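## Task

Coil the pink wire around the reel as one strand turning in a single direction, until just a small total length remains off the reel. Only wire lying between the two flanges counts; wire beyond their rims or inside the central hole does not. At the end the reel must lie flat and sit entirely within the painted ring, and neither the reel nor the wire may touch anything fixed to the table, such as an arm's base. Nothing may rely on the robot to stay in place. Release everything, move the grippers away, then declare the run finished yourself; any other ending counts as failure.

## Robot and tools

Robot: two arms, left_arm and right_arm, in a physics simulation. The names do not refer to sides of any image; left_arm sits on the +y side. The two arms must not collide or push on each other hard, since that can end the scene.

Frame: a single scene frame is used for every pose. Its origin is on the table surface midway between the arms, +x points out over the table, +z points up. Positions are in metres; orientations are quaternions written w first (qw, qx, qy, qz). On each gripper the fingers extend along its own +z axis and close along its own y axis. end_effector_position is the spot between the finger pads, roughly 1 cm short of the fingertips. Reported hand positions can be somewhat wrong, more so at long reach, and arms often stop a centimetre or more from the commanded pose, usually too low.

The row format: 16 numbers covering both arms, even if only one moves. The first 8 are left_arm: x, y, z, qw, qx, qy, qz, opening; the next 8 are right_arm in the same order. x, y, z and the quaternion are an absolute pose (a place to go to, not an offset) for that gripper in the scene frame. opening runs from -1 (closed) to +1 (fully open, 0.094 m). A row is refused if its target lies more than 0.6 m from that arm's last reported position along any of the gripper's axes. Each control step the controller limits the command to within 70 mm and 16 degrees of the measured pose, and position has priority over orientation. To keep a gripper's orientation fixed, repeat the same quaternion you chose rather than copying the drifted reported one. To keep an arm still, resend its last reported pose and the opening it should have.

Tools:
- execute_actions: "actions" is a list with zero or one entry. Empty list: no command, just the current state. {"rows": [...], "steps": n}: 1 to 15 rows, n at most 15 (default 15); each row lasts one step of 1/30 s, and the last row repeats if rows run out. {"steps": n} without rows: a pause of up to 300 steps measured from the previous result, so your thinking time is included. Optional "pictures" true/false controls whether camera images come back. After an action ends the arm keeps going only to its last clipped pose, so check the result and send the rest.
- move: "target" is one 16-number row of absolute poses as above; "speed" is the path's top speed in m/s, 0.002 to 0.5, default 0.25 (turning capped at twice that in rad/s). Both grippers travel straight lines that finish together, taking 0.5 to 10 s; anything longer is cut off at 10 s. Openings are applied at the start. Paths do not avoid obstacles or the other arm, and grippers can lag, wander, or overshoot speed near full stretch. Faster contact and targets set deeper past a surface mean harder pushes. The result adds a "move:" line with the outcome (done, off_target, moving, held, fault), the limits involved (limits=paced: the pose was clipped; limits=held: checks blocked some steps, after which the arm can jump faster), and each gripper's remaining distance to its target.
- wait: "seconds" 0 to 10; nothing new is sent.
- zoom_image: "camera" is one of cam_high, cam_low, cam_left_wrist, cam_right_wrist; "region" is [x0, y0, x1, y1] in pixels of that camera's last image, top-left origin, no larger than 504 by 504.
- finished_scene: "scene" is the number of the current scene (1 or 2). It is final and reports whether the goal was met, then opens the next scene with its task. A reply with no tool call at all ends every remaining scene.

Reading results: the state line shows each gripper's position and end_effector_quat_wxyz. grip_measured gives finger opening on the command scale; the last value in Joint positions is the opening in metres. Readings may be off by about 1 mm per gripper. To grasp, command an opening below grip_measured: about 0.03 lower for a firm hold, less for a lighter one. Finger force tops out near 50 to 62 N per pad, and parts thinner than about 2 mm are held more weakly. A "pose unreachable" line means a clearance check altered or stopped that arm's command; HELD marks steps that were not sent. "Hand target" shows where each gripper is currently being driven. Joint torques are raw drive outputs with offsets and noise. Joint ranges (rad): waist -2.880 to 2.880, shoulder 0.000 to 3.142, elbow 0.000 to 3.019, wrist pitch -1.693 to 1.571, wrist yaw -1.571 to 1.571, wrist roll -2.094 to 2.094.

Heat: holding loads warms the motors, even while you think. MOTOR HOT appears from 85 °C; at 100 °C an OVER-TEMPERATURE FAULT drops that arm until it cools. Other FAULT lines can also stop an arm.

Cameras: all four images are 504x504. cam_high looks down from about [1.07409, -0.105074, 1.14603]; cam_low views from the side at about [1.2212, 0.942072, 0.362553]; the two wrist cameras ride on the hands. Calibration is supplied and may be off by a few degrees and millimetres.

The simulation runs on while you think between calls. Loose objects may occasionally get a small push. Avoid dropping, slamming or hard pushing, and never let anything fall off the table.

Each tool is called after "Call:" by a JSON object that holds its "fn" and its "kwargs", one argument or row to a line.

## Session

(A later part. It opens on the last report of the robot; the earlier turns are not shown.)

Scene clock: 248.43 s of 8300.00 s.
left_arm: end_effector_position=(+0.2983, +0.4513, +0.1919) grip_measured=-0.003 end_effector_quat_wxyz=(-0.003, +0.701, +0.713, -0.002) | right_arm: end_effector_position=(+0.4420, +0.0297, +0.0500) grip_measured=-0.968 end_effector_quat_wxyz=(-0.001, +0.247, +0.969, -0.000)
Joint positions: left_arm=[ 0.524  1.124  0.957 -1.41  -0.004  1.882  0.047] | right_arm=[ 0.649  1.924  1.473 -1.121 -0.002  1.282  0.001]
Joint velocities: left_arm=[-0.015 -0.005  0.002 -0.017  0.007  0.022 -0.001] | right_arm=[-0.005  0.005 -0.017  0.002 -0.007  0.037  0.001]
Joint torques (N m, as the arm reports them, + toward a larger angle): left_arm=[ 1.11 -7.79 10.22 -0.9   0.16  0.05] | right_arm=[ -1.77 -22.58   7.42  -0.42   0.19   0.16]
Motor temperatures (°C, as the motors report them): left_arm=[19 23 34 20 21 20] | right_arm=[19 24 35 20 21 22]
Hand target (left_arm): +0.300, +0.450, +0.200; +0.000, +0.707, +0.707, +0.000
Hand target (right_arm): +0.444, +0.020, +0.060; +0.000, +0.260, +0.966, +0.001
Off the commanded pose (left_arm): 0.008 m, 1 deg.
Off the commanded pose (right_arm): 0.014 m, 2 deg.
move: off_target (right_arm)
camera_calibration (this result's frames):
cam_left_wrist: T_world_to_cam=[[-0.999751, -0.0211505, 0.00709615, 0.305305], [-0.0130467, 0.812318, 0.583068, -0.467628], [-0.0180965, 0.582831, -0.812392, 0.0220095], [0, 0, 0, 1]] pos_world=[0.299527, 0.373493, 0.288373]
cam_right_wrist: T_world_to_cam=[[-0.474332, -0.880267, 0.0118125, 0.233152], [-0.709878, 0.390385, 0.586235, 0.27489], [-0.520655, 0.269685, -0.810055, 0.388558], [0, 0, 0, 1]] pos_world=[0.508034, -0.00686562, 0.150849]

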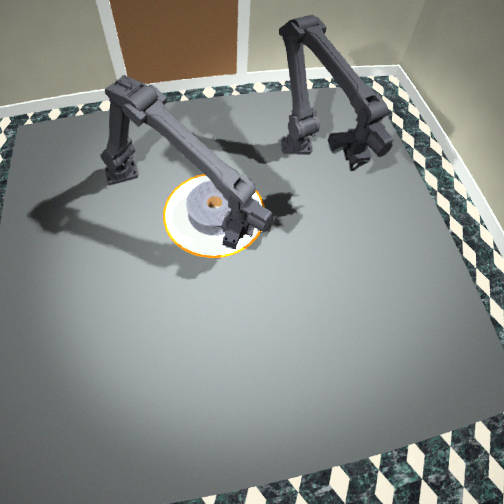

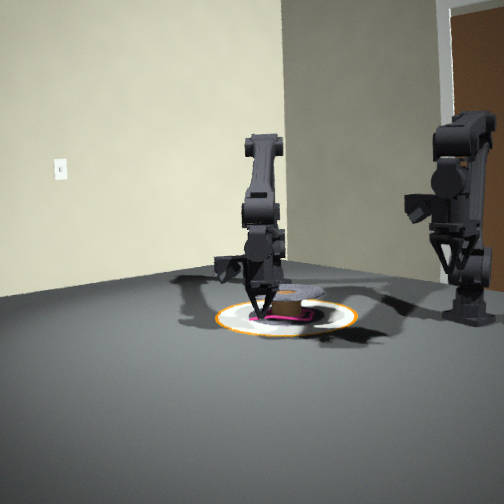

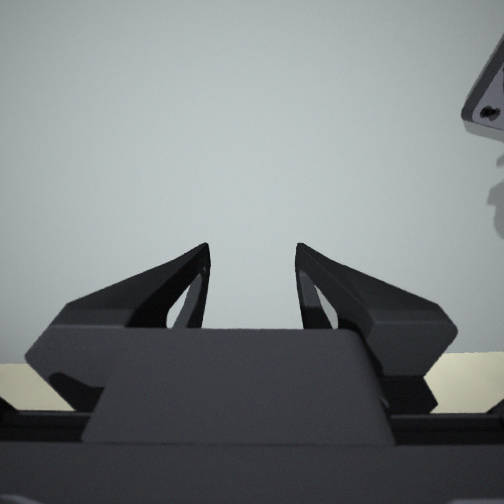

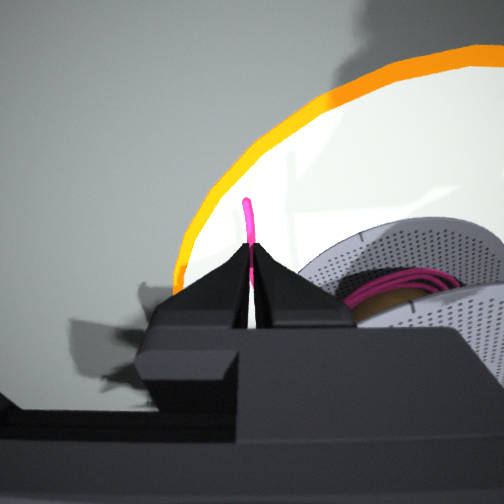

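Call:
{"fn": "move", "kwargs": {
  "target": [0.3,0.45,0.2,0,0.707,0.707,0,0,0.437,-0.085,0.05,0,0.609,0.793,0,-0.985],
  "speed": 0.12
}}

Call:
{"fn": "zoom_image", "kwargs": {
  "camera": "cam_low",
  "region": [200, 240, 400, 370]
}}

Scene clock: 254.33 s of 8300.00 s.
left_arm: end_effector_position=(+0.2983, +0.4513, +0.1919) grip_measured=-0.003 end_effector_quat_wxyz=(-0.003, +0.701, +0.713, -0.002) | right_arm: end_effector_position=(+0.4312, -0.0793, +0.0423) grip_measured=-0.968 end_effector_quat_wxyz=(-0.004, +0.598, +0.801, -0.011)
Joint positions: left_arm=[ 0.524  1.124  0.957 -1.41  -0.004  1.882  0.047] | right_arm=[ 0.504  1.765  1.211 -1.041 -0.002  1.921  0.001]
Joint velocities: left_arm=[-0.015 -0.024  0.002  0.012 -0.051 -0.022  0.001] | right_arm=[-0.005 -0.005  0.007 -0.002  0.022  0.037  0.002]
Joint torques (N m, as the arm reports them, + toward a larger angle): left_arm=[ 1.16 -7.72 10.23 -0.9   0.16  0.05] | right_arm=[ -1.17 -19.17   6.96   0.4    0.19   0.15]
Motor temperatures (°C, as the motors report them): left_arm=[19 23 34 20 21 20] | right_arm=[19 24 34 20 21 22]
Hand target (left_arm): +0.300, +0.450, +0.200; +0.000, +0.707, +0.707, +0.000
Hand target (right_arm): +0.436, -0.085, +0.049; +0.000, +0.609, +0.793, +0.000
Off the commanded pose (left_arm): 0.008 m, 1 deg.
Off the commanded pose (right_arm): 0.011 m, 2 deg.
move: off_target (right_arm)
camera_calibration (this result's frames):
cam_left_wrist: T_world_to_cam=[[-0.999751, -0.0211505, 0.00709615, 0.305305], [-0.0130467, 0.812318, 0.583068, -0.467628], [-0.0180965, 0.582831, -0.812392, 0.0220095], [0, 0, 0, 1]] pos_world=[0.299527, 0.373493, 0.288373]
cam_right_wrist: T_world_to_cam=[[-0.957185, -0.287368, 0.0348816, 0.386403], [-0.215045, 0.786552, 0.578871, 0.132695], [-0.193785, 0.546585, -0.814673, 0.287239], [0, 0, 0, 1]] pos_world=[0.454058, -0.150332, 0.143715]

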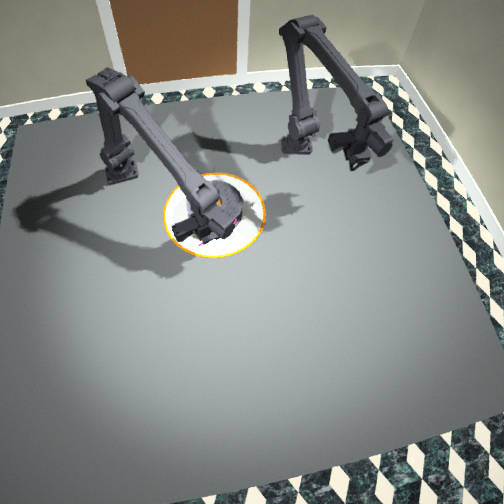

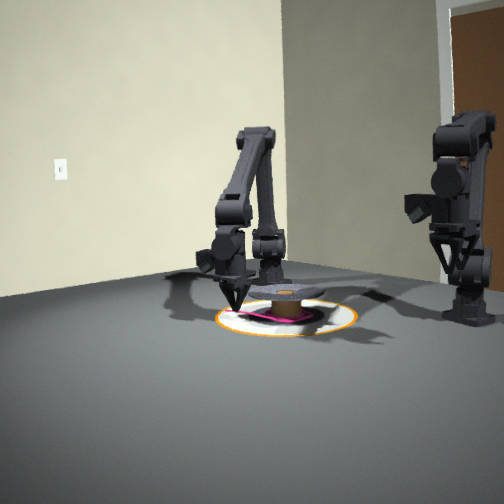

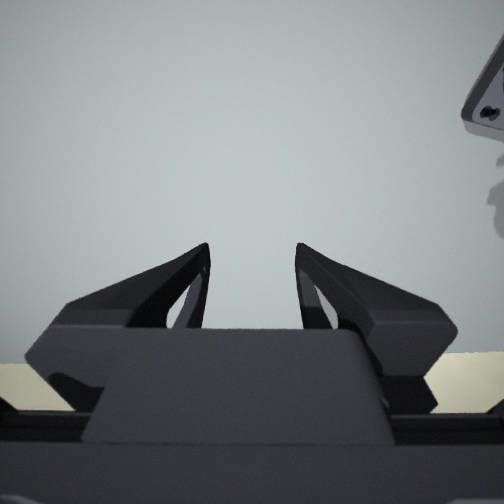

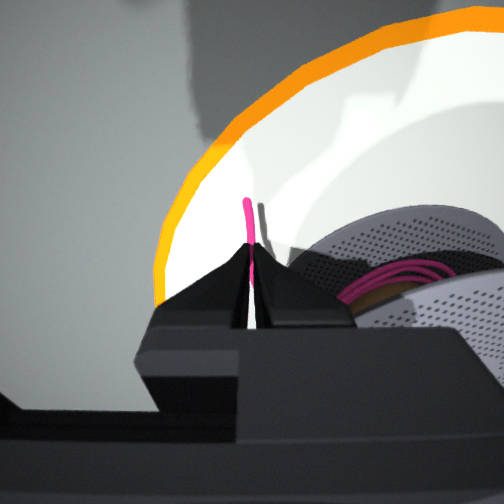

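Region (200, 240, 400, 370) of cam_low's 504x504 image, scaled by 2.520, with more detail than that image has; it fills the top 328 rows of this view, and the rest is white.

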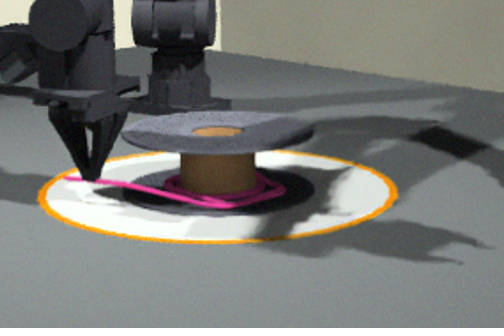

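Call:
{"fn": "move", "kwargs": {
  "target": [0.3,0.45,0.2,0,0.707,0.707,0,0,0.45,-0.12,0.008,0,0.609,0.793,0,-0.985],
  "speed": 0.08
}}

Call:
{"fn": "move", "kwargs": {
  "target": [0.3,0.45,0.2,0,0.707,0.707,0,0,0.45,-0.12,0.008,0,0.609,0.793,0,-0.65]
}}

Call:
{"fn": "move", "kwargs": {
  "target": [0.3,0.45,0.2,0,0.707,0.707,0,0,0.465,-0.115,0.13,0,0.609,0.793,0,-0.65]
}}

Call:
{"fn": "move", "kwargs": {
  "target": [0.3,0.45,0.2,0,0.707,0.707,0,0,0.465,-0.115,0.13,0,-0.13,0.99,0,-0.3],
  "speed": 0.5
}}

Call:
{"fn": "move", "kwargs": {
  "target": [0.3,0.45,0.2,0,0.707,0.707,0,0,0.465,-0.115,0.13,0,-0.793,0.609,0,-0.3],
  "speed": 0.5
}}

Scene clock: 259.70 s of 8300.00 s.
left_arm: end_effector_position=(+0.2983, +0.4513, +0.1919) grip_measured=-0.003 end_effector_quat_wxyz=(-0.003, +0.701, +0.713, -0.002) | right_arm: end_effector_position=(+0.4496, -0.1132, +0.0208) grip_measured=-0.968 end_effector_quat_wxyz=(+0.002, +0.609, +0.793, +0.009)
Joint positions: left_arm=[ 0.524  1.124  0.957 -1.41  -0.004  1.882  0.047] | right_arm=[ 0.424  1.765  1.144 -0.932 -0.002  1.868  0.001]
Joint velocities: left_arm=[-0.005 -0.005  0.002  0.007  0.007 -0.037  0.   ] | right_arm=[-0.005 -0.015  0.012  0.002  0.051  0.022 -0.   ]
Joint torques (N m, as the arm reports them, + toward a larger angle): left_arm=[ 1.1  -7.76 10.21 -0.89  0.16  0.05] | right_arm=[ -1.17 -15.01   6.73   0.52   0.2   -0.05]
Motor temperatures (°C, as the motors report them): left_arm=[19 23 34 20 21 20] | right_arm=[19 24 33 20 21 22]
Hand target (left_arm): +0.300, +0.450, +0.200; +0.000, +0.707, +0.707, +0.000
Hand target (right_arm): +0.450, -0.120, +0.008; +0.000, +0.609, +0.793, +0.000
Off the commanded pose (left_arm): 0.008 m, 1 deg.
Off the commanded pose (right_arm): 0.014 m, 1 deg.
After step 90, 1.33 s passed at rest.
move: off_target (right_arm)
camera_calibration (this result's frames):
cam_left_wrist: T_world_to_cam=[[-0.999751, -0.0211505, 0.00709615, 0.305305], [-0.0130467, 0.812318, 0.583068, -0.467628], [-0.0180965, 0.582831, -0.812392, 0.0220095], [0, 0, 0, 1]] pos_world=[0.299527, 0.373493, 0.288373]
cam_right_wrist: T_world_to_cam=[[-0.965035, -0.262068, -0.00533857, 0.402227], [-0.214605, 0.778234, 0.590167, 0.174354], [-0.150509, 0.570677, -0.807263, 0.274907], [0, 0, 0, 1]] pos_world=[0.466957, -0.18716, 0.121172]

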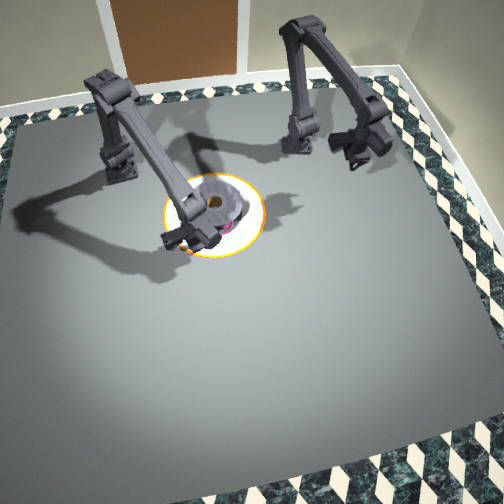

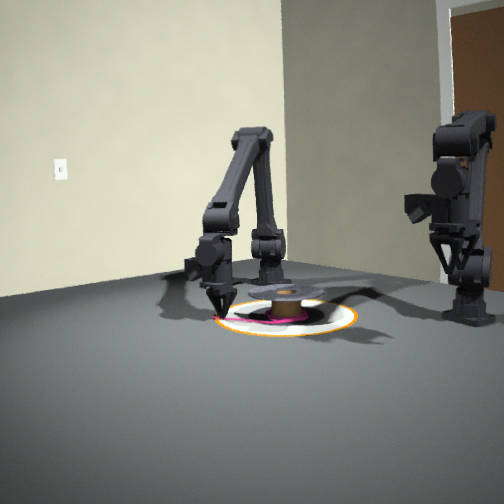

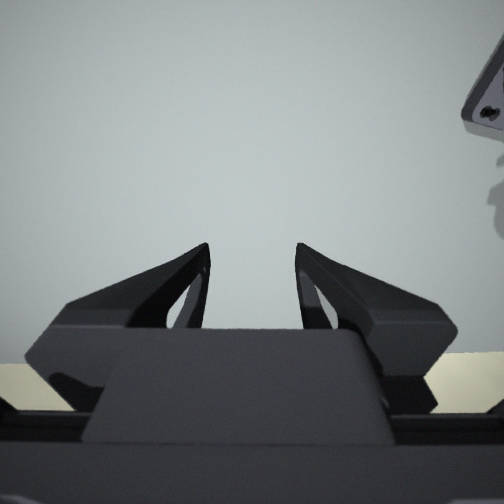

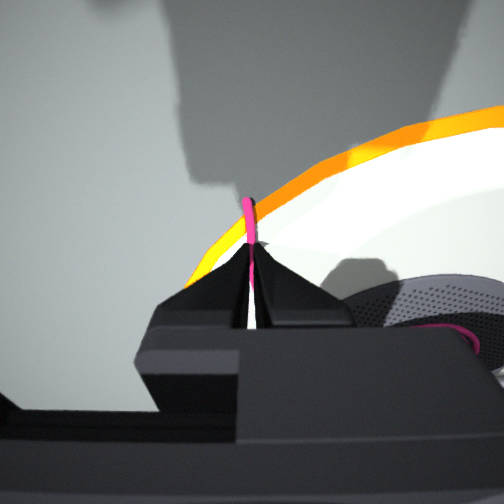

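Scene clock: 260.40 s of 8300.00 s.
left_arm: end_effector_position=(+0.2983, +0.4513, +0.1919) grip_measured=-0.003 end_effector_quat_wxyz=(-0.003, +0.701, +0.713, -0.002) | right_arm: end_effector_position=(+0.4496, -0.1132, +0.0208) grip_measured=-0.652 end_effector_quat_wxyz=(+0.002, +0.608, +0.794, +0.009)
Joint positions: left_arm=[ 0.524  1.124  0.957 -1.41  -0.004  1.882  0.047] | right_arm=[ 0.424  1.765  1.144 -0.932 -0.002  1.866  0.016]
Joint velocities: left_arm=[-0.015 -0.005 -0.007  0.002  0.007 -0.051  0.   ] | right_arm=[ 0.005  0.005 -0.012  0.007 -0.022  0.051  0.   ]
Joint torques (N m, as the arm reports them, + toward a larger angle): left_arm=[ 1.11 -7.8  10.22 -0.9   0.16  0.05] | right_arm=[ -1.19 -15.09   6.86   0.47   0.19  -0.05]
Motor temperatures (°C, as the motors report them): left_arm=[19 23 34 20 21 20] | right_arm=[19 24 33 20 21 22]
Hand target (left_arm): +0.300, +0.450, +0.200; +0.000, +0.707, +0.707, +0.000
Hand target (right_arm): +0.450, -0.120, +0.008; -0.000, +0.609, +0.793, +0.000
Off the commanded pose (left_arm): 0.008 m, 1 deg.
Off the commanded pose (right_arm): 0.014 m, 1 deg.
move: off_target (right_arm)
camera_calibration (this result's frames):
cam_left_wrist: T_world_to_cam=[[-0.999751, -0.0211505, 0.00709615, 0.305305], [-0.0130467, 0.812318, 0.583068, -0.467628], [-0.0180965, 0.582831, -0.812392, 0.0220095], [0, 0, 0, 1]] pos_world=[0.299527, 0.373493, 0.288373]
cam_right_wrist: T_world_to_cam=[[-0.964634, -0.26354, -0.00534924, 0.401881], [-0.215802, 0.777918, 0.590147, 0.174857], [-0.151366, 0.57043, -0.807278, 0.275265], [0, 0, 0, 1]] pos_world=[0.467068, -0.187132, 0.121174]

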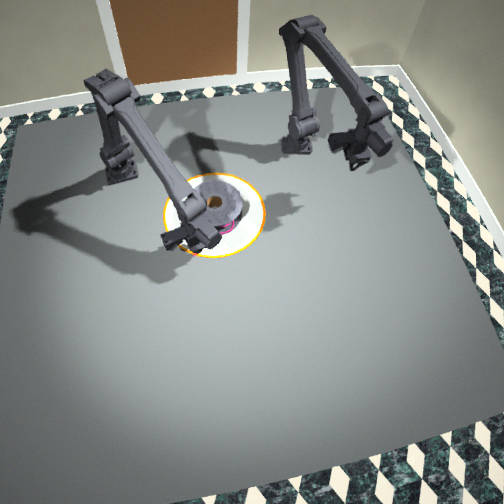

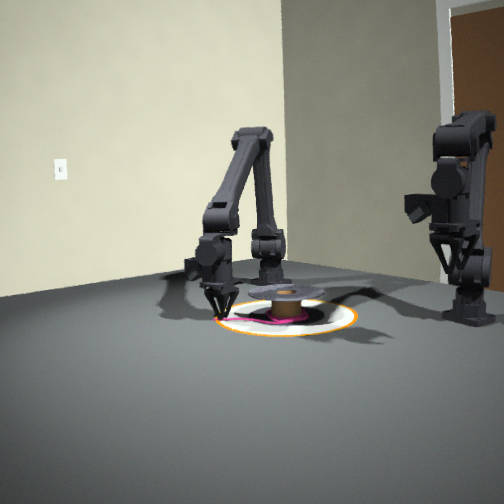

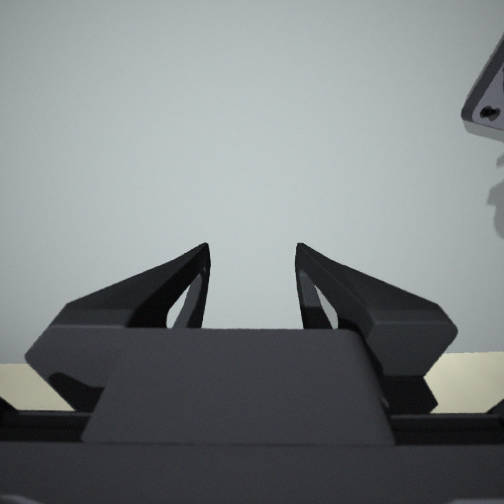

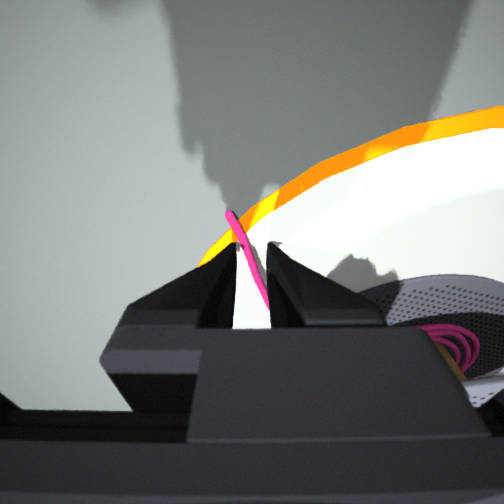

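Scene clock: 261.30 s of 8300.00 s.
left_arm: end_effector_position=(+0.2983, +0.4513, +0.1919) grip_measured=-0.003 end_effector_quat_wxyz=(-0.003, +0.701, +0.713, -0.002) | right_arm: end_effector_position=(+0.4516, -0.1146, +0.1207) grip_measured=-0.652 end_effector_quat_wxyz=(-0.003, +0.607, +0.794, -0.007)
Joint positions: left_arm=[ 0.524  1.124  0.957 -1.41  -0.004  1.882  0.047] | right_arm=[ 0.419  1.662  1.301 -1.225 -0.002  1.859  0.016]
Joint velocities: left_arm=[ 0.005 -0.005 -0.002  0.012 -0.007 -0.051 -0.   ] | right_arm=[-0.005  0.005  0.002 -0.002  0.022  0.022 -0.001]
Joint torques (N m, as the arm reports them, + toward a larger angle): left_arm=[ 1.09 -7.8  10.23 -0.9   0.16  0.05] | right_arm=[ -1.34 -16.53  11.83  -0.59   0.19  -0.04]
Motor temperatures (°C, as the motors report them): left_arm=[19 23 34 20 21 20] | right_arm=[19 24 33 20 21 22]
Hand target (left_arm): +0.300, +0.450, +0.200; +0.000, +0.707, +0.707, +0.000
Hand target (right_arm): +0.464, -0.116, +0.130; +0.000, +0.609, +0.793, +0.000
Off the commanded pose (left_arm): 0.008 m, 1 deg.
Off the commanded pose (right_arm): 0.016 m, 1 deg.
move: off_target (right_arm)
camera_calibration (this result's frames):
cam_left_wrist: T_world_to_cam=[[-0.999751, -0.0211505, 0.00709615, 0.305305], [-0.0130467, 0.812318, 0.583068, -0.467628], [-0.0180965, 0.582831, -0.812392, 0.0220095], [0, 0, 0, 1]] pos_world=[0.299527, 0.373493, 0.288373]
cam_right_wrist: T_world_to_cam=[[-0.963633, -0.265928, 0.0263485, 0.399507], [-0.201494, 0.787814, 0.582021, 0.113003], [-0.175534, 0.555546, -0.812747, 0.366948], [0, 0, 0, 1]] pos_world=[0.472159, -0.186642, 0.22194]

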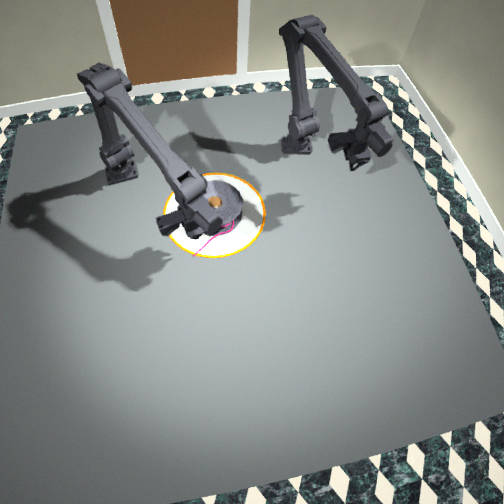

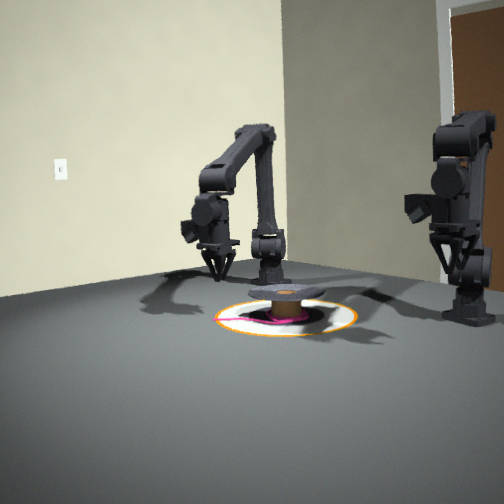

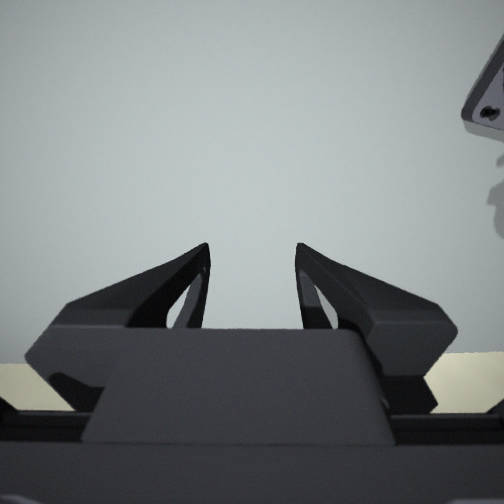

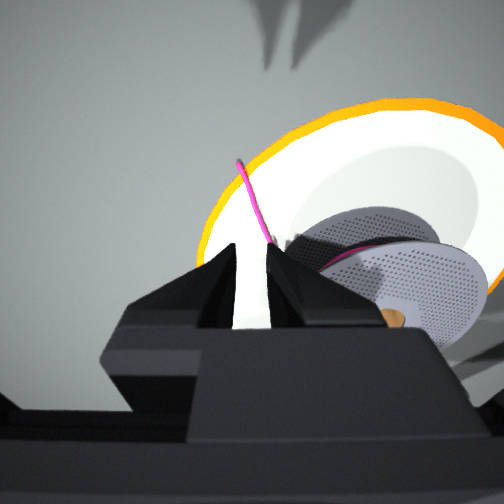

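Scene clock: 263.63 s of 8300.00 s.
left_arm: end_effector_position=(+0.2983, +0.4513, +0.1919) grip_measured=-0.003 end_effector_quat_wxyz=(-0.003, +0.701, +0.713, -0.002) | right_arm: end_effector_position=(+0.4520, -0.1152, +0.1207) grip_measured=-0.302 end_effector_quat_wxyz=(-0.006, -0.131, +0.991, -0.005)
Joint positions: left_arm=[ 0.524  1.124  0.957 -1.41  -0.004  1.882  0.047] | right_arm=[ 0.419  1.662  1.301 -1.225  0.003  0.29   0.033]
Joint velocities: left_arm=[-0.005 -0.015  0.002  0.012 -0.037  0.037  0.   ] | right_arm=[ 0.005 -0.005 -0.012  0.002 -0.007  0.007  0.001]
Joint torques (N m, as the arm reports them, + toward a larger angle): left_arm=[ 1.09 -7.8  10.22 -0.9   0.16  0.05] | right_arm=[ -1.46 -16.03  12.17  -0.42  -0.03  -0.07]
Motor temperatures (°C, as the motors report them): left_arm=[19 23 34 20 21 20] | right_arm=[19 24 33 20 21 22]
Hand target (left_arm): +0.300, +0.450, +0.200; +0.000, +0.707, +0.707, +0.000
Hand target (right_arm): +0.465, -0.115, +0.130; +0.000, -0.130, +0.991, -0.000
Off the commanded pose (left_arm): 0.008 m, 1 deg.
Off the commanded pose (right_arm): 0.016 m, 1 deg.
move: off_target (right_arm)
camera_calibration (this result's frames):
cam_left_wrist: T_world_to_cam=[[-0.999751, -0.0211505, 0.00709615, 0.305305], [-0.0130467, 0.812318, 0.583068, -0.467628], [-0.0180965, 0.582831, -0.812392, 0.0220095], [0, 0, 0, 1]] pos_world=[0.299527, 0.373493, 0.288373]
cam_right_wrist: T_world_to_cam=[[0.264535, -0.964199, 0.0184592, -0.23497], [-0.777516, -0.201915, 0.595566, 0.258308], [-0.570518, -0.1719, -0.803094, 0.460947], [0, 0, 0, 1]] pos_world=[0.525974, -0.0951653, 0.220682]

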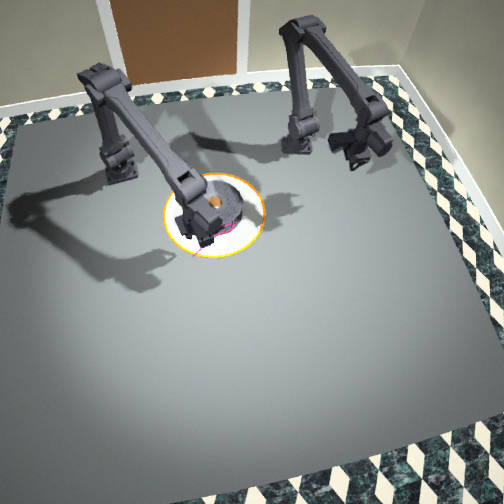

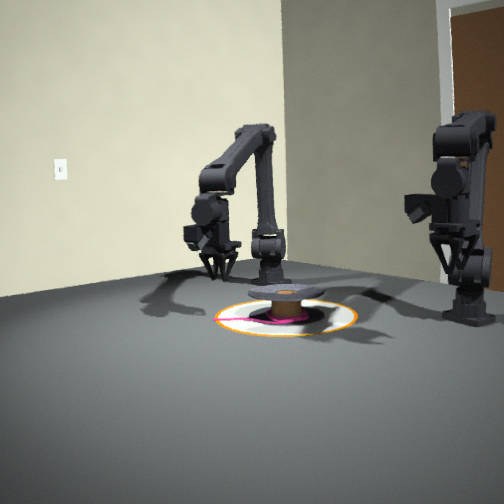

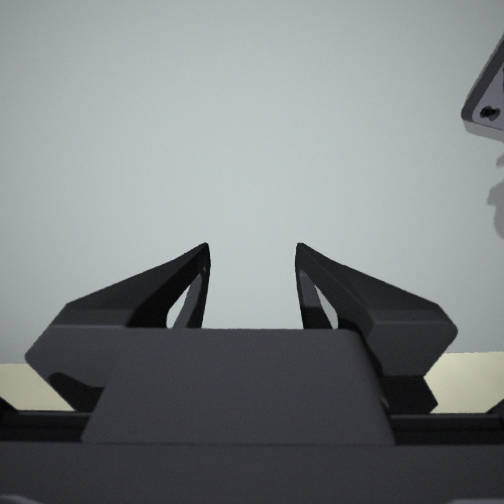

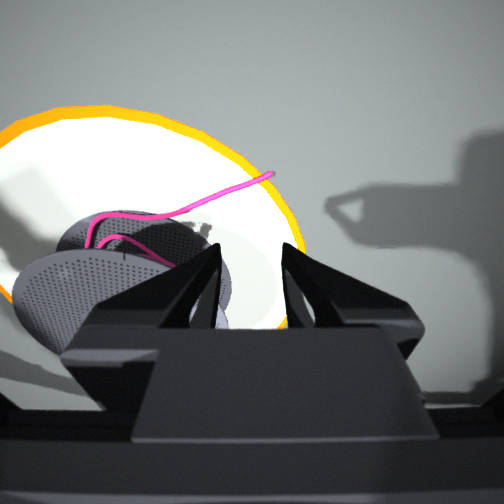

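Scene clock: 265.97 s of 8300.00 s.
left_arm: end_effector_position=(+0.2983, +0.4513, +0.1919) grip_measured=-0.003 end_effector_quat_wxyz=(-0.003, +0.701, +0.713, -0.002) | right_arm: end_effector_position=(+0.4520, -0.1152, +0.1207) grip_measured=-0.302 end_effector_quat_wxyz=(+0.008, +0.794, -0.608, -0.001)
Joint positions: left_arm=[ 0.524  1.124  0.957 -1.41  -0.004  1.882  0.047] | right_arm=[ 0.419  1.662  1.301 -1.225  0.003 -1.281  0.033]
Joint velocities: left_arm=[ 0.005 -0.015  0.012  0.002 -0.081  0.022  0.   ] | right_arm=[-0.005 -0.034 -0.012  0.017 -0.022 -0.037 -0.   ]
Joint torques (N m, as the arm reports them, + toward a larger angle): left_arm=[ 1.08 -7.79 10.22 -0.9   0.16  0.05] | right_arm=[ -1.47 -15.95  12.12  -0.48  -0.13  -0.04]
Motor temperatures (°C, as the motors report them): left_arm=[19 23 34 20 21 20] | right_arm=[19 24 33 20 21 22]
Hand target (left_arm): +0.300, +0.450, +0.200; +0.000, +0.707, +0.707, +0.000
Hand target (right_arm): +0.465, -0.115, +0.130; -0.000, +0.793, -0.609, +0.000
Off the commanded pose (left_arm): 0.008 m, 1 deg.
Off the commanded pose (right_arm): 0.016 m, 1 deg.
move: off_target (right_arm)
camera_calibration (this result's frames):
cam_left_wrist: T_world_to_cam=[[-0.999751, -0.0211505, 0.00709615, 0.305305], [-0.0130467, 0.812318, 0.583068, -0.467628], [-0.0180965, 0.582831, -0.812392, 0.0220095], [0, 0, 0, 1]] pos_world=[0.299527, 0.373493, 0.288373]
cam_right_wrist: T_world_to_cam=[[0.964375, 0.264527, -0.00259099, -0.407188], [0.214987, -0.777987, 0.590353, -0.256101], [0.154148, -0.569879, -0.807141, 0.0879935], [0, 0, 0, 1]] pos_world=[0.434176, -0.0413859, 0.221158]

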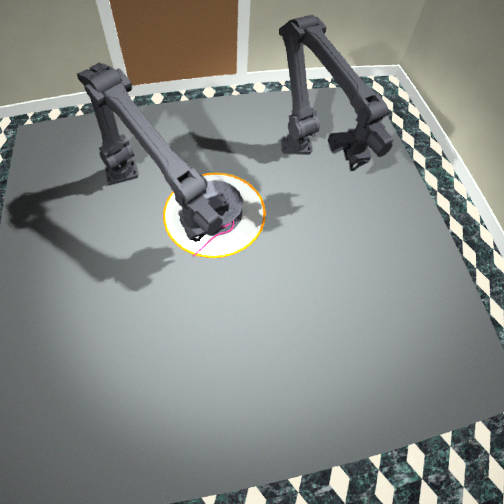

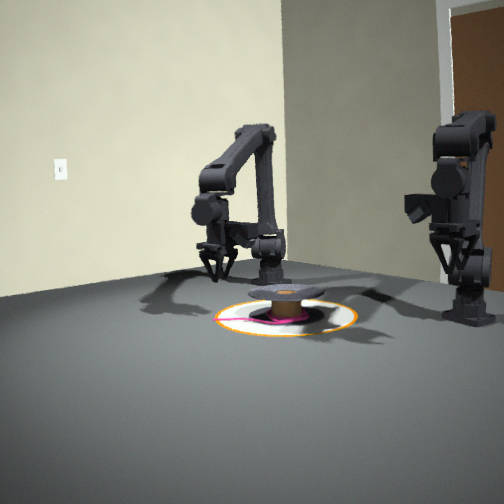

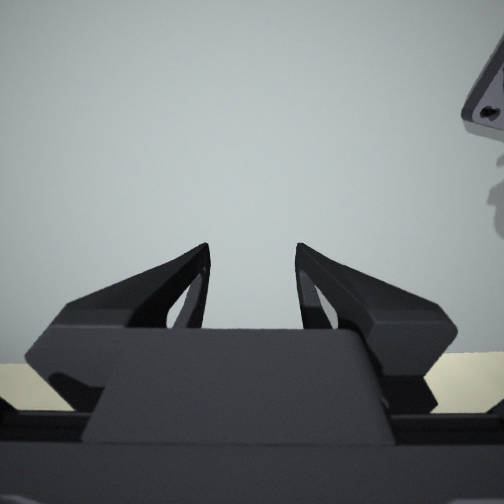

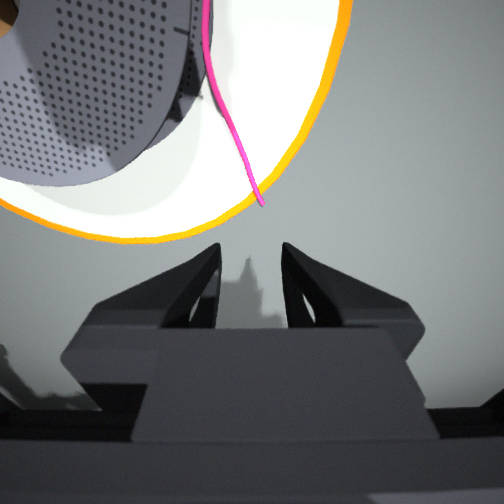

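Call:
{"fn": "move", "kwargs": {
  "target": [0.3,0.45,0.2,0,0.707,0.707,0,0,0.443,-0.112,0.005,0,0.887,-0.462,0,-0.3],
  "speed": 0.1
}}

Call:
{"fn": "move", "kwargs": {
  "target": [0.3,0.45,0.2,0,0.707,0.707,0,0,0.443,-0.112,0.005,0,0.887,-0.462,0,-0.985]
}}

Scene clock: 270.47 s of 8300.00 s.
left_arm: end_effector_position=(+0.2983, +0.4513, +0.1919) grip_measured=-0.003 end_effector_quat_wxyz=(-0.003, +0.701, +0.713, -0.002) | right_arm: end_effector_position=(+0.4501, -0.1163, +0.0165) grip_measured=-0.302 end_effector_quat_wxyz=(-0.006, +0.881, -0.474, +0.005)
Joint positions: left_arm=[ 0.524  1.124  0.957 -1.41  -0.004  1.882  0.047] | right_arm=[ 0.419  1.771  1.139 -0.924  0.003 -1.601  0.033]
Joint velocities: left_arm=[-0.005  0.005 -0.017  0.017 -0.051 -0.022  0.   ] | right_arm=[ 0.015  0.015  0.007 -0.002  0.022 -0.007 -0.001]
Joint torques (N m, as the arm reports them, + toward a larger angle): left_arm=[ 1.08 -7.81 10.23 -0.9   0.16  0.05] | right_arm=[  1.29 -15.48   6.82   0.52  -0.14  -0.05]
Motor temperatures (°C, as the motors report them): left_arm=[19 23 34 20 21 20] | right_arm=[19 24 33 20 21 22]
Hand target (left_arm): +0.300, +0.450, +0.200; +0.000, +0.707, +0.707, +0.000
Hand target (right_arm): +0.444, -0.112, +0.005; +0.000, +0.887, -0.462, +0.000
Off the commanded pose (left_arm): 0.008 m, 1 deg.
Off the commanded pose (right_arm): 0.014 m, 2 deg.
move: off_target (right_arm)
camera_calibration (this result's frames):
cam_left_wrist: T_world_to_cam=[[-0.999751, -0.0211505, 0.00709615, 0.305305], [-0.0130467, 0.812318, 0.583068, -0.467628], [-0.0180965, 0.582831, -0.812392, 0.0220095], [0, 0, 0, 1]] pos_world=[0.299527, 0.373493, 0.288373]
cam_right_wrist: T_world_to_cam=[[0.832126, 0.553996, 0.0255864, -0.3126], [0.43613, -0.68219, 0.586863, -0.283321], [0.342575, -0.477185, -0.809282, -0.0705169], [0, 0, 0, 1]] pos_world=[0.407844, -0.0537488, 0.117201]

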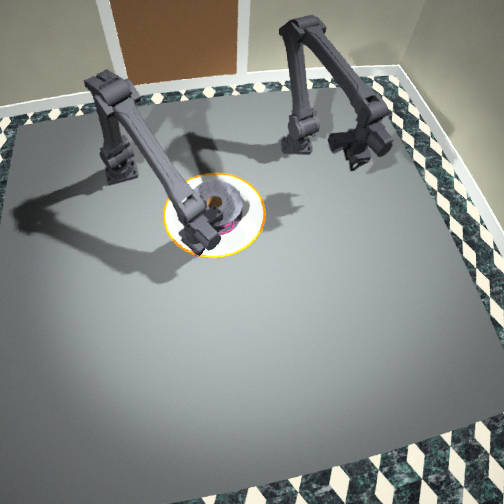

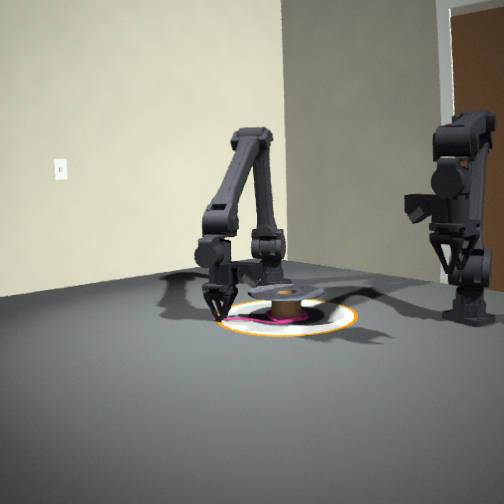

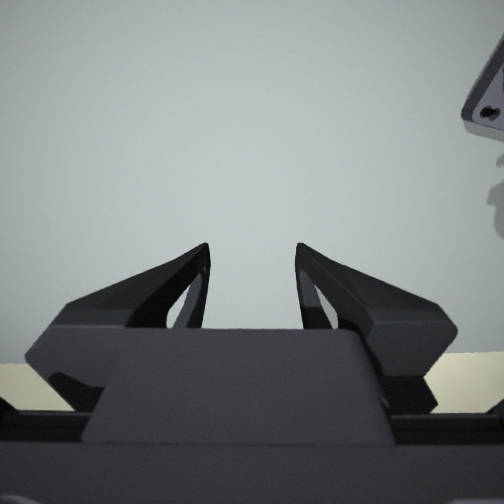

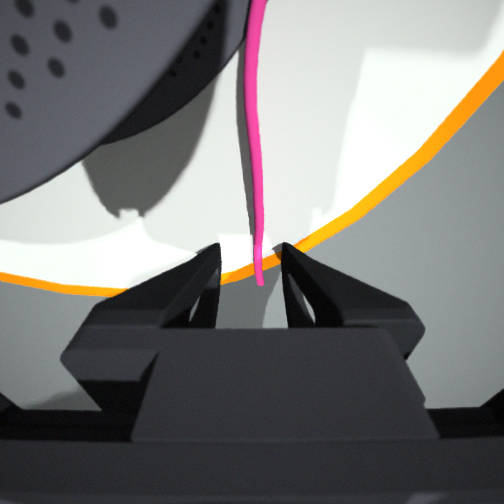

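Scene clock: 271.17 s of 8300.00 s.
left_arm: end_effector_position=(+0.2983, +0.4513, +0.1919) grip_measured=-0.003 end_effector_quat_wxyz=(-0.003, +0.701, +0.713, -0.002) | right_arm: end_effector_position=(+0.4501, -0.1163, +0.0165) grip_measured=-0.963 end_effector_quat_wxyz=(-0.006, +0.881, -0.473, +0.005)
Joint positions: left_arm=[ 0.524  1.124  0.957 -1.41  -0.004  1.882  0.047] | right_arm=[ 0.419  1.771  1.139 -0.924  0.003 -1.603  0.002]
Joint velocities: left_arm=[-0.005  0.005 -0.002  0.007 -0.007 -0.037 -0.   ] | right_arm=[-0.005 -0.015 -0.002  0.007 -0.037  0.051  0.   ]
Joint torques (N m, as the arm reports them, + toward a larger angle): left_arm=[ 1.11 -7.76 10.22 -0.91  0.16  0.05] | right_arm=[  1.3  -15.55   6.57   0.54  -0.14  -0.06]
Motor temperatures (°C, as the motors report them): left_arm=[19 23 34 20 21 20] | right_arm=[19 24 33 20 21 22]
Hand target (left_arm): +0.300, +0.450, +0.200; +0.000, +0.707, +0.707, +0.000
Hand target (right_arm): +0.443, -0.112, +0.005; +0.000, +0.887, -0.462, -0.000
Off the commanded pose (left_arm): 0.008 m, 1 deg.
Off the commanded pose (right_arm): 0.014 m, 2 deg.
move: off_target (right_arm)
camera_calibration (this result's frames):
cam_left_wrist: T_world_to_cam=[[-0.999751, -0.0211505, 0.00709615, 0.305305], [-0.0130467, 0.812318, 0.583068, -0.467628], [-0.0180965, 0.582831, -0.812392, 0.0220095], [0, 0, 0, 1]] pos_world=[0.299527, 0.373493, 0.288373]
cam_right_wrist: T_world_to_cam=[[0.830855, 0.5559, 0.0255792, -0.311806], [0.437683, -0.681171, 0.58689, -0.283902], [0.343676, -0.476425, -0.809263, -0.0709244], [0, 0, 0, 1]] pos_world=[0.4077, -0.0538426, 0.117198]

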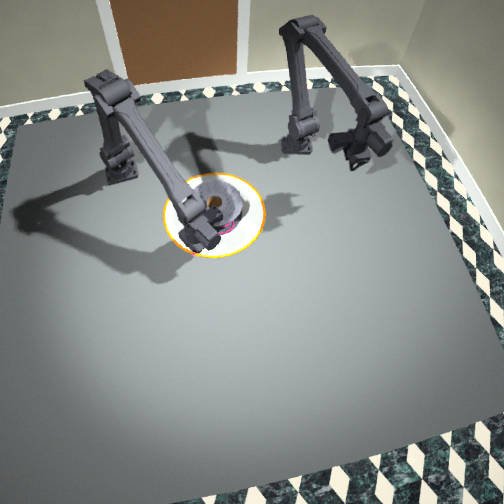

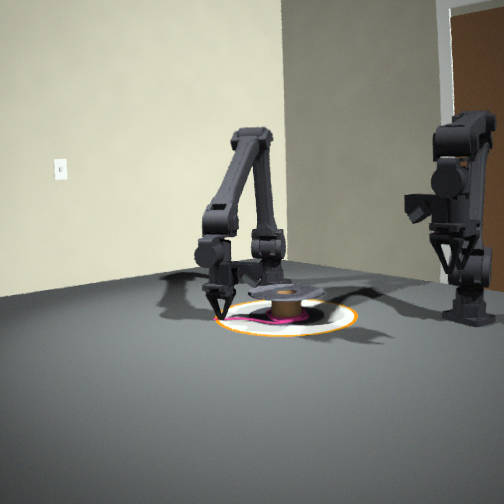

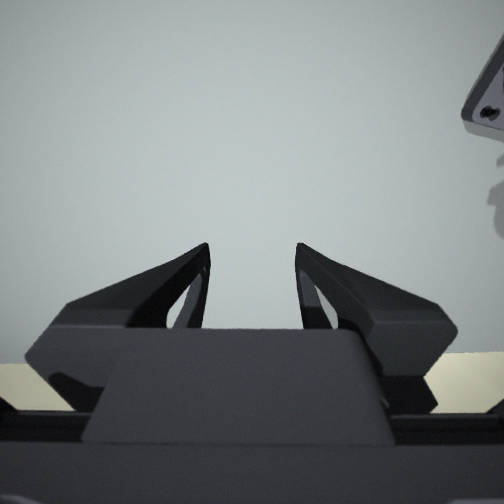

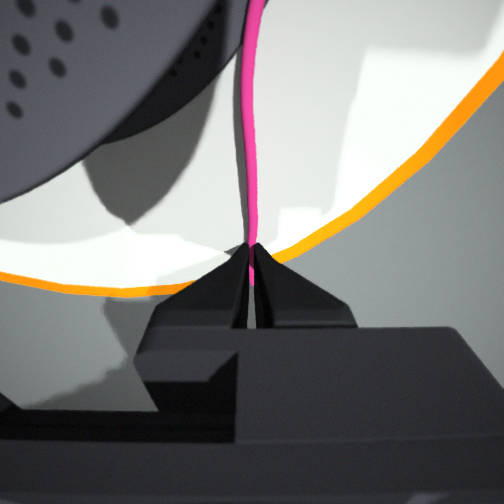

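Call:
{"fn": "move", "kwargs": {
  "target": [0.3,0.45,0.2,0,0.707,0.707,0,0,0.37,-0.18,0.058,0.074,0.417,-0.892,-0.158,-0.985],
  "speed": 0.15
}}

Call:
{"fn": "move", "kwargs": {
  "target": [0.3,0.45,0.2,0,0.707,0.707,0,0,0.292,-0.17,0.04,0.019,0.04,-0.905,-0.423,-0.985],
  "speed": 0.12
}}

Scene clock: 278.93 s of 8300.00 s.
left_arm: end_effector_position=(+0.2983, +0.4513, +0.1919) grip_measured=-0.003 end_effector_quat_wxyz=(-0.003, +0.701, +0.713, -0.002) | right_arm: end_effector_position=(+0.3721, -0.1722, +0.0533) grip_measured=-0.963 end_effector_quat_wxyz=(-0.071, -0.429, +0.886, +0.158)
Joint positions: left_arm=[ 0.524  1.124  0.957 -1.41  -0.004  1.882  0.047] | right_arm=[ 0.263  1.604  0.993 -1.125 -0.307 -0.53   0.002]
Joint velocities: left_arm=[-0.005 -0.005  0.007 -0.007 -0.007  0.081 -0.001] | right_arm=[-0.015  0.005  0.012 -0.012  0.066 -0.007  0.001]
Joint torques (N m, as the arm reports them, + toward a larger angle): left_arm=[ 1.09 -7.81 10.22 -0.89  0.16  0.05] | right_arm=[ -1.49 -15.62   6.53  -0.67  -0.27   0.13]
Motor temperatures (°C, as the motors report them): left_arm=[19 23 34 20 21 20] | right_arm=[19 24 32 20 21 22]
Hand target (left_arm): +0.300, +0.450, +0.200; +0.000, +0.707, +0.707, +0.000
Hand target (right_arm): +0.369, -0.179, +0.058; -0.072, -0.417, +0.892, +0.159
Off the commanded pose (left_arm): 0.008 m, 1 deg.
Off the commanded pose (right_arm): 0.009 m, 2 deg.
move: done
camera_calibration (this result's frames):
cam_left_wrist: T_world_to_cam=[[-0.999751, -0.0211505, 0.00709615, 0.305305], [-0.0130467, 0.812318, 0.583068, -0.467628], [-0.0180965, 0.582831, -0.812392, 0.0220095], [0, 0, 0, 1]] pos_world=[0.299527, 0.373493, 0.288373]
cam_right_wrist: T_world_to_cam=[[0.744335, -0.580812, -0.329581, -0.361428], [-0.354103, -0.7617, 0.542608, -0.026291], [-0.566195, -0.287177, -0.772627, 0.328298], [0, 0, 0, 1]] pos_world=[0.445594, -0.135668, 0.148798]

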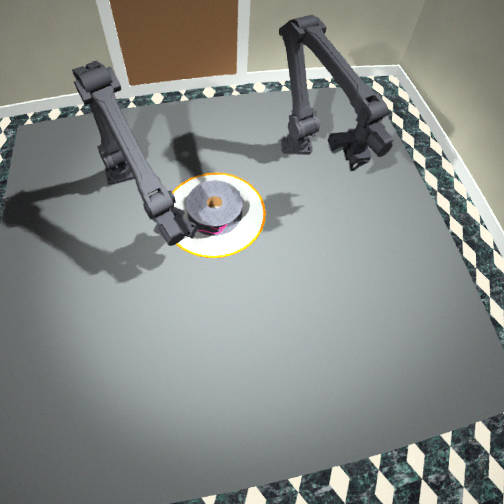

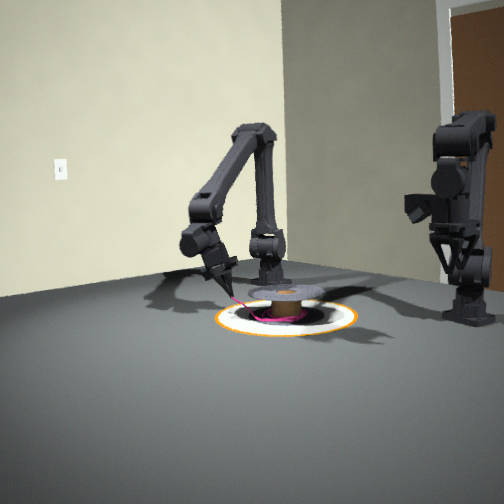

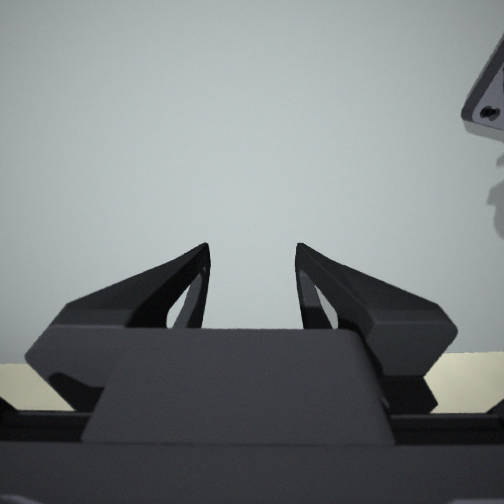

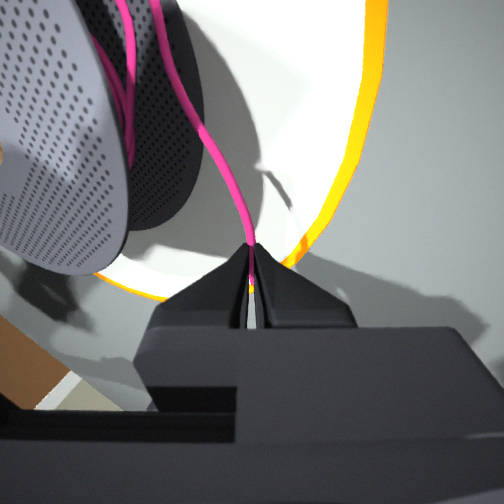

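Scene clock: 283.37 s of 8300.00 s.
left_arm: end_effector_position=(+0.2983, +0.4513, +0.1919) grip_measured=-0.003 end_effector_quat_wxyz=(-0.003, +0.701, +0.713, -0.002) | right_arm: end_effector_position=(+0.2898, -0.1657, +0.0370) grip_measured=-0.963 end_effector_quat_wxyz=(-0.026, -0.050, +0.906, +0.419)
Joint positions: left_arm=[ 0.524  1.124  0.957 -1.41  -0.004  1.882  0.047] | right_arm=[ 0.129  1.37   0.492 -0.523 -0.855  0.231  0.002]
Joint velocities: left_arm=[-0.005 -0.005 -0.027 -0.007 -0.066 -0.081  0.001] | right_arm=[-0.005 -0.005 -0.007 -0.007  0.037  0.022  0.001]
Joint torques (N m, as the arm reports them, + toward a larger angle): left_arm=[ 1.12 -7.78 10.22 -0.91  0.16  0.05] | right_arm=[ -1.51 -10.09   5.5    0.95  -0.49   0.1 ]
Motor temperatures (°C, as the motors report them): left_arm=[19 23 34 20 21 20] | right_arm=[19 23 32 20 22 22]
Hand target (left_arm): +0.300, +0.450, +0.200; +0.000, +0.707, +0.707, +0.000
Hand target (right_arm): +0.293, -0.169, +0.040; -0.016, -0.042, +0.905, +0.422
Off the commanded pose (left_arm): 0.008 m, 1 deg.
Off the commanded pose (right_arm): 0.006 m, 1 deg.
move: done
camera_calibration (this result's frames):
cam_left_wrist: T_world_to_cam=[[-0.999751, -0.0211505, 0.00709615, 0.305305], [-0.0130467, 0.812318, 0.583068, -0.467628], [-0.0180965, 0.582831, -0.812392, 0.0220095], [0, 0, 0, 1]] pos_world=[0.299527, 0.373493, 0.288373]
cam_right_wrist: T_world_to_cam=[[0.0739173, -0.651494, -0.755044, -0.103485], [-0.754194, -0.531875, 0.385097, 0.118256], [-0.652478, 0.540985, -0.530668, 0.424216], [0, 0, 0, 1]] pos_world=[0.373629, -0.234017, 0.101442]

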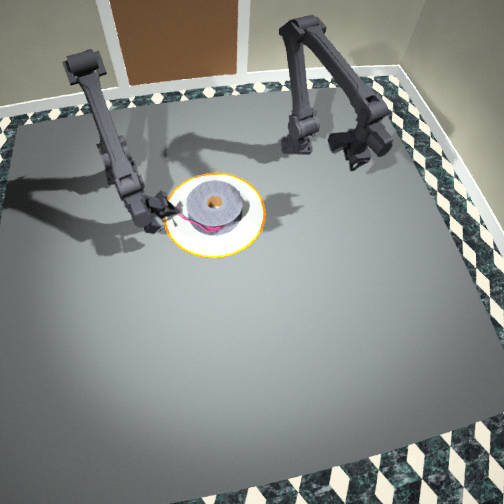

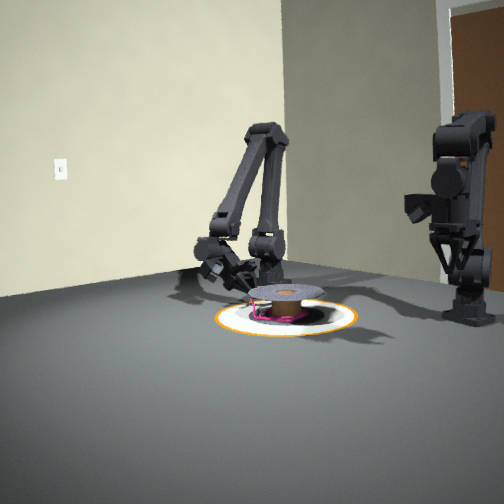

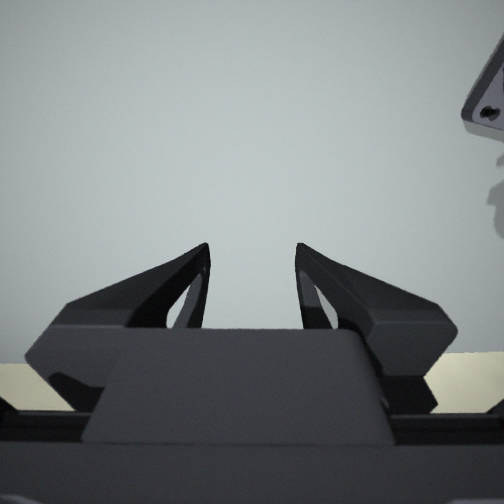

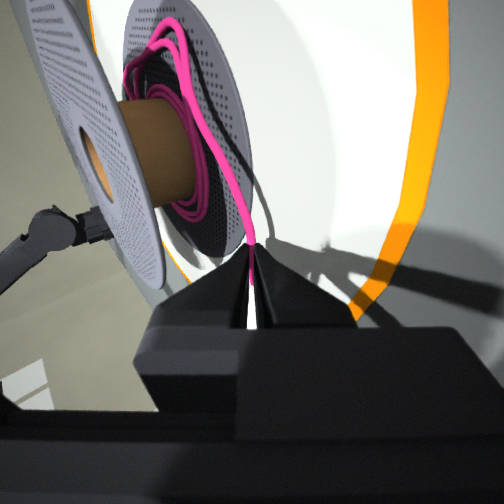

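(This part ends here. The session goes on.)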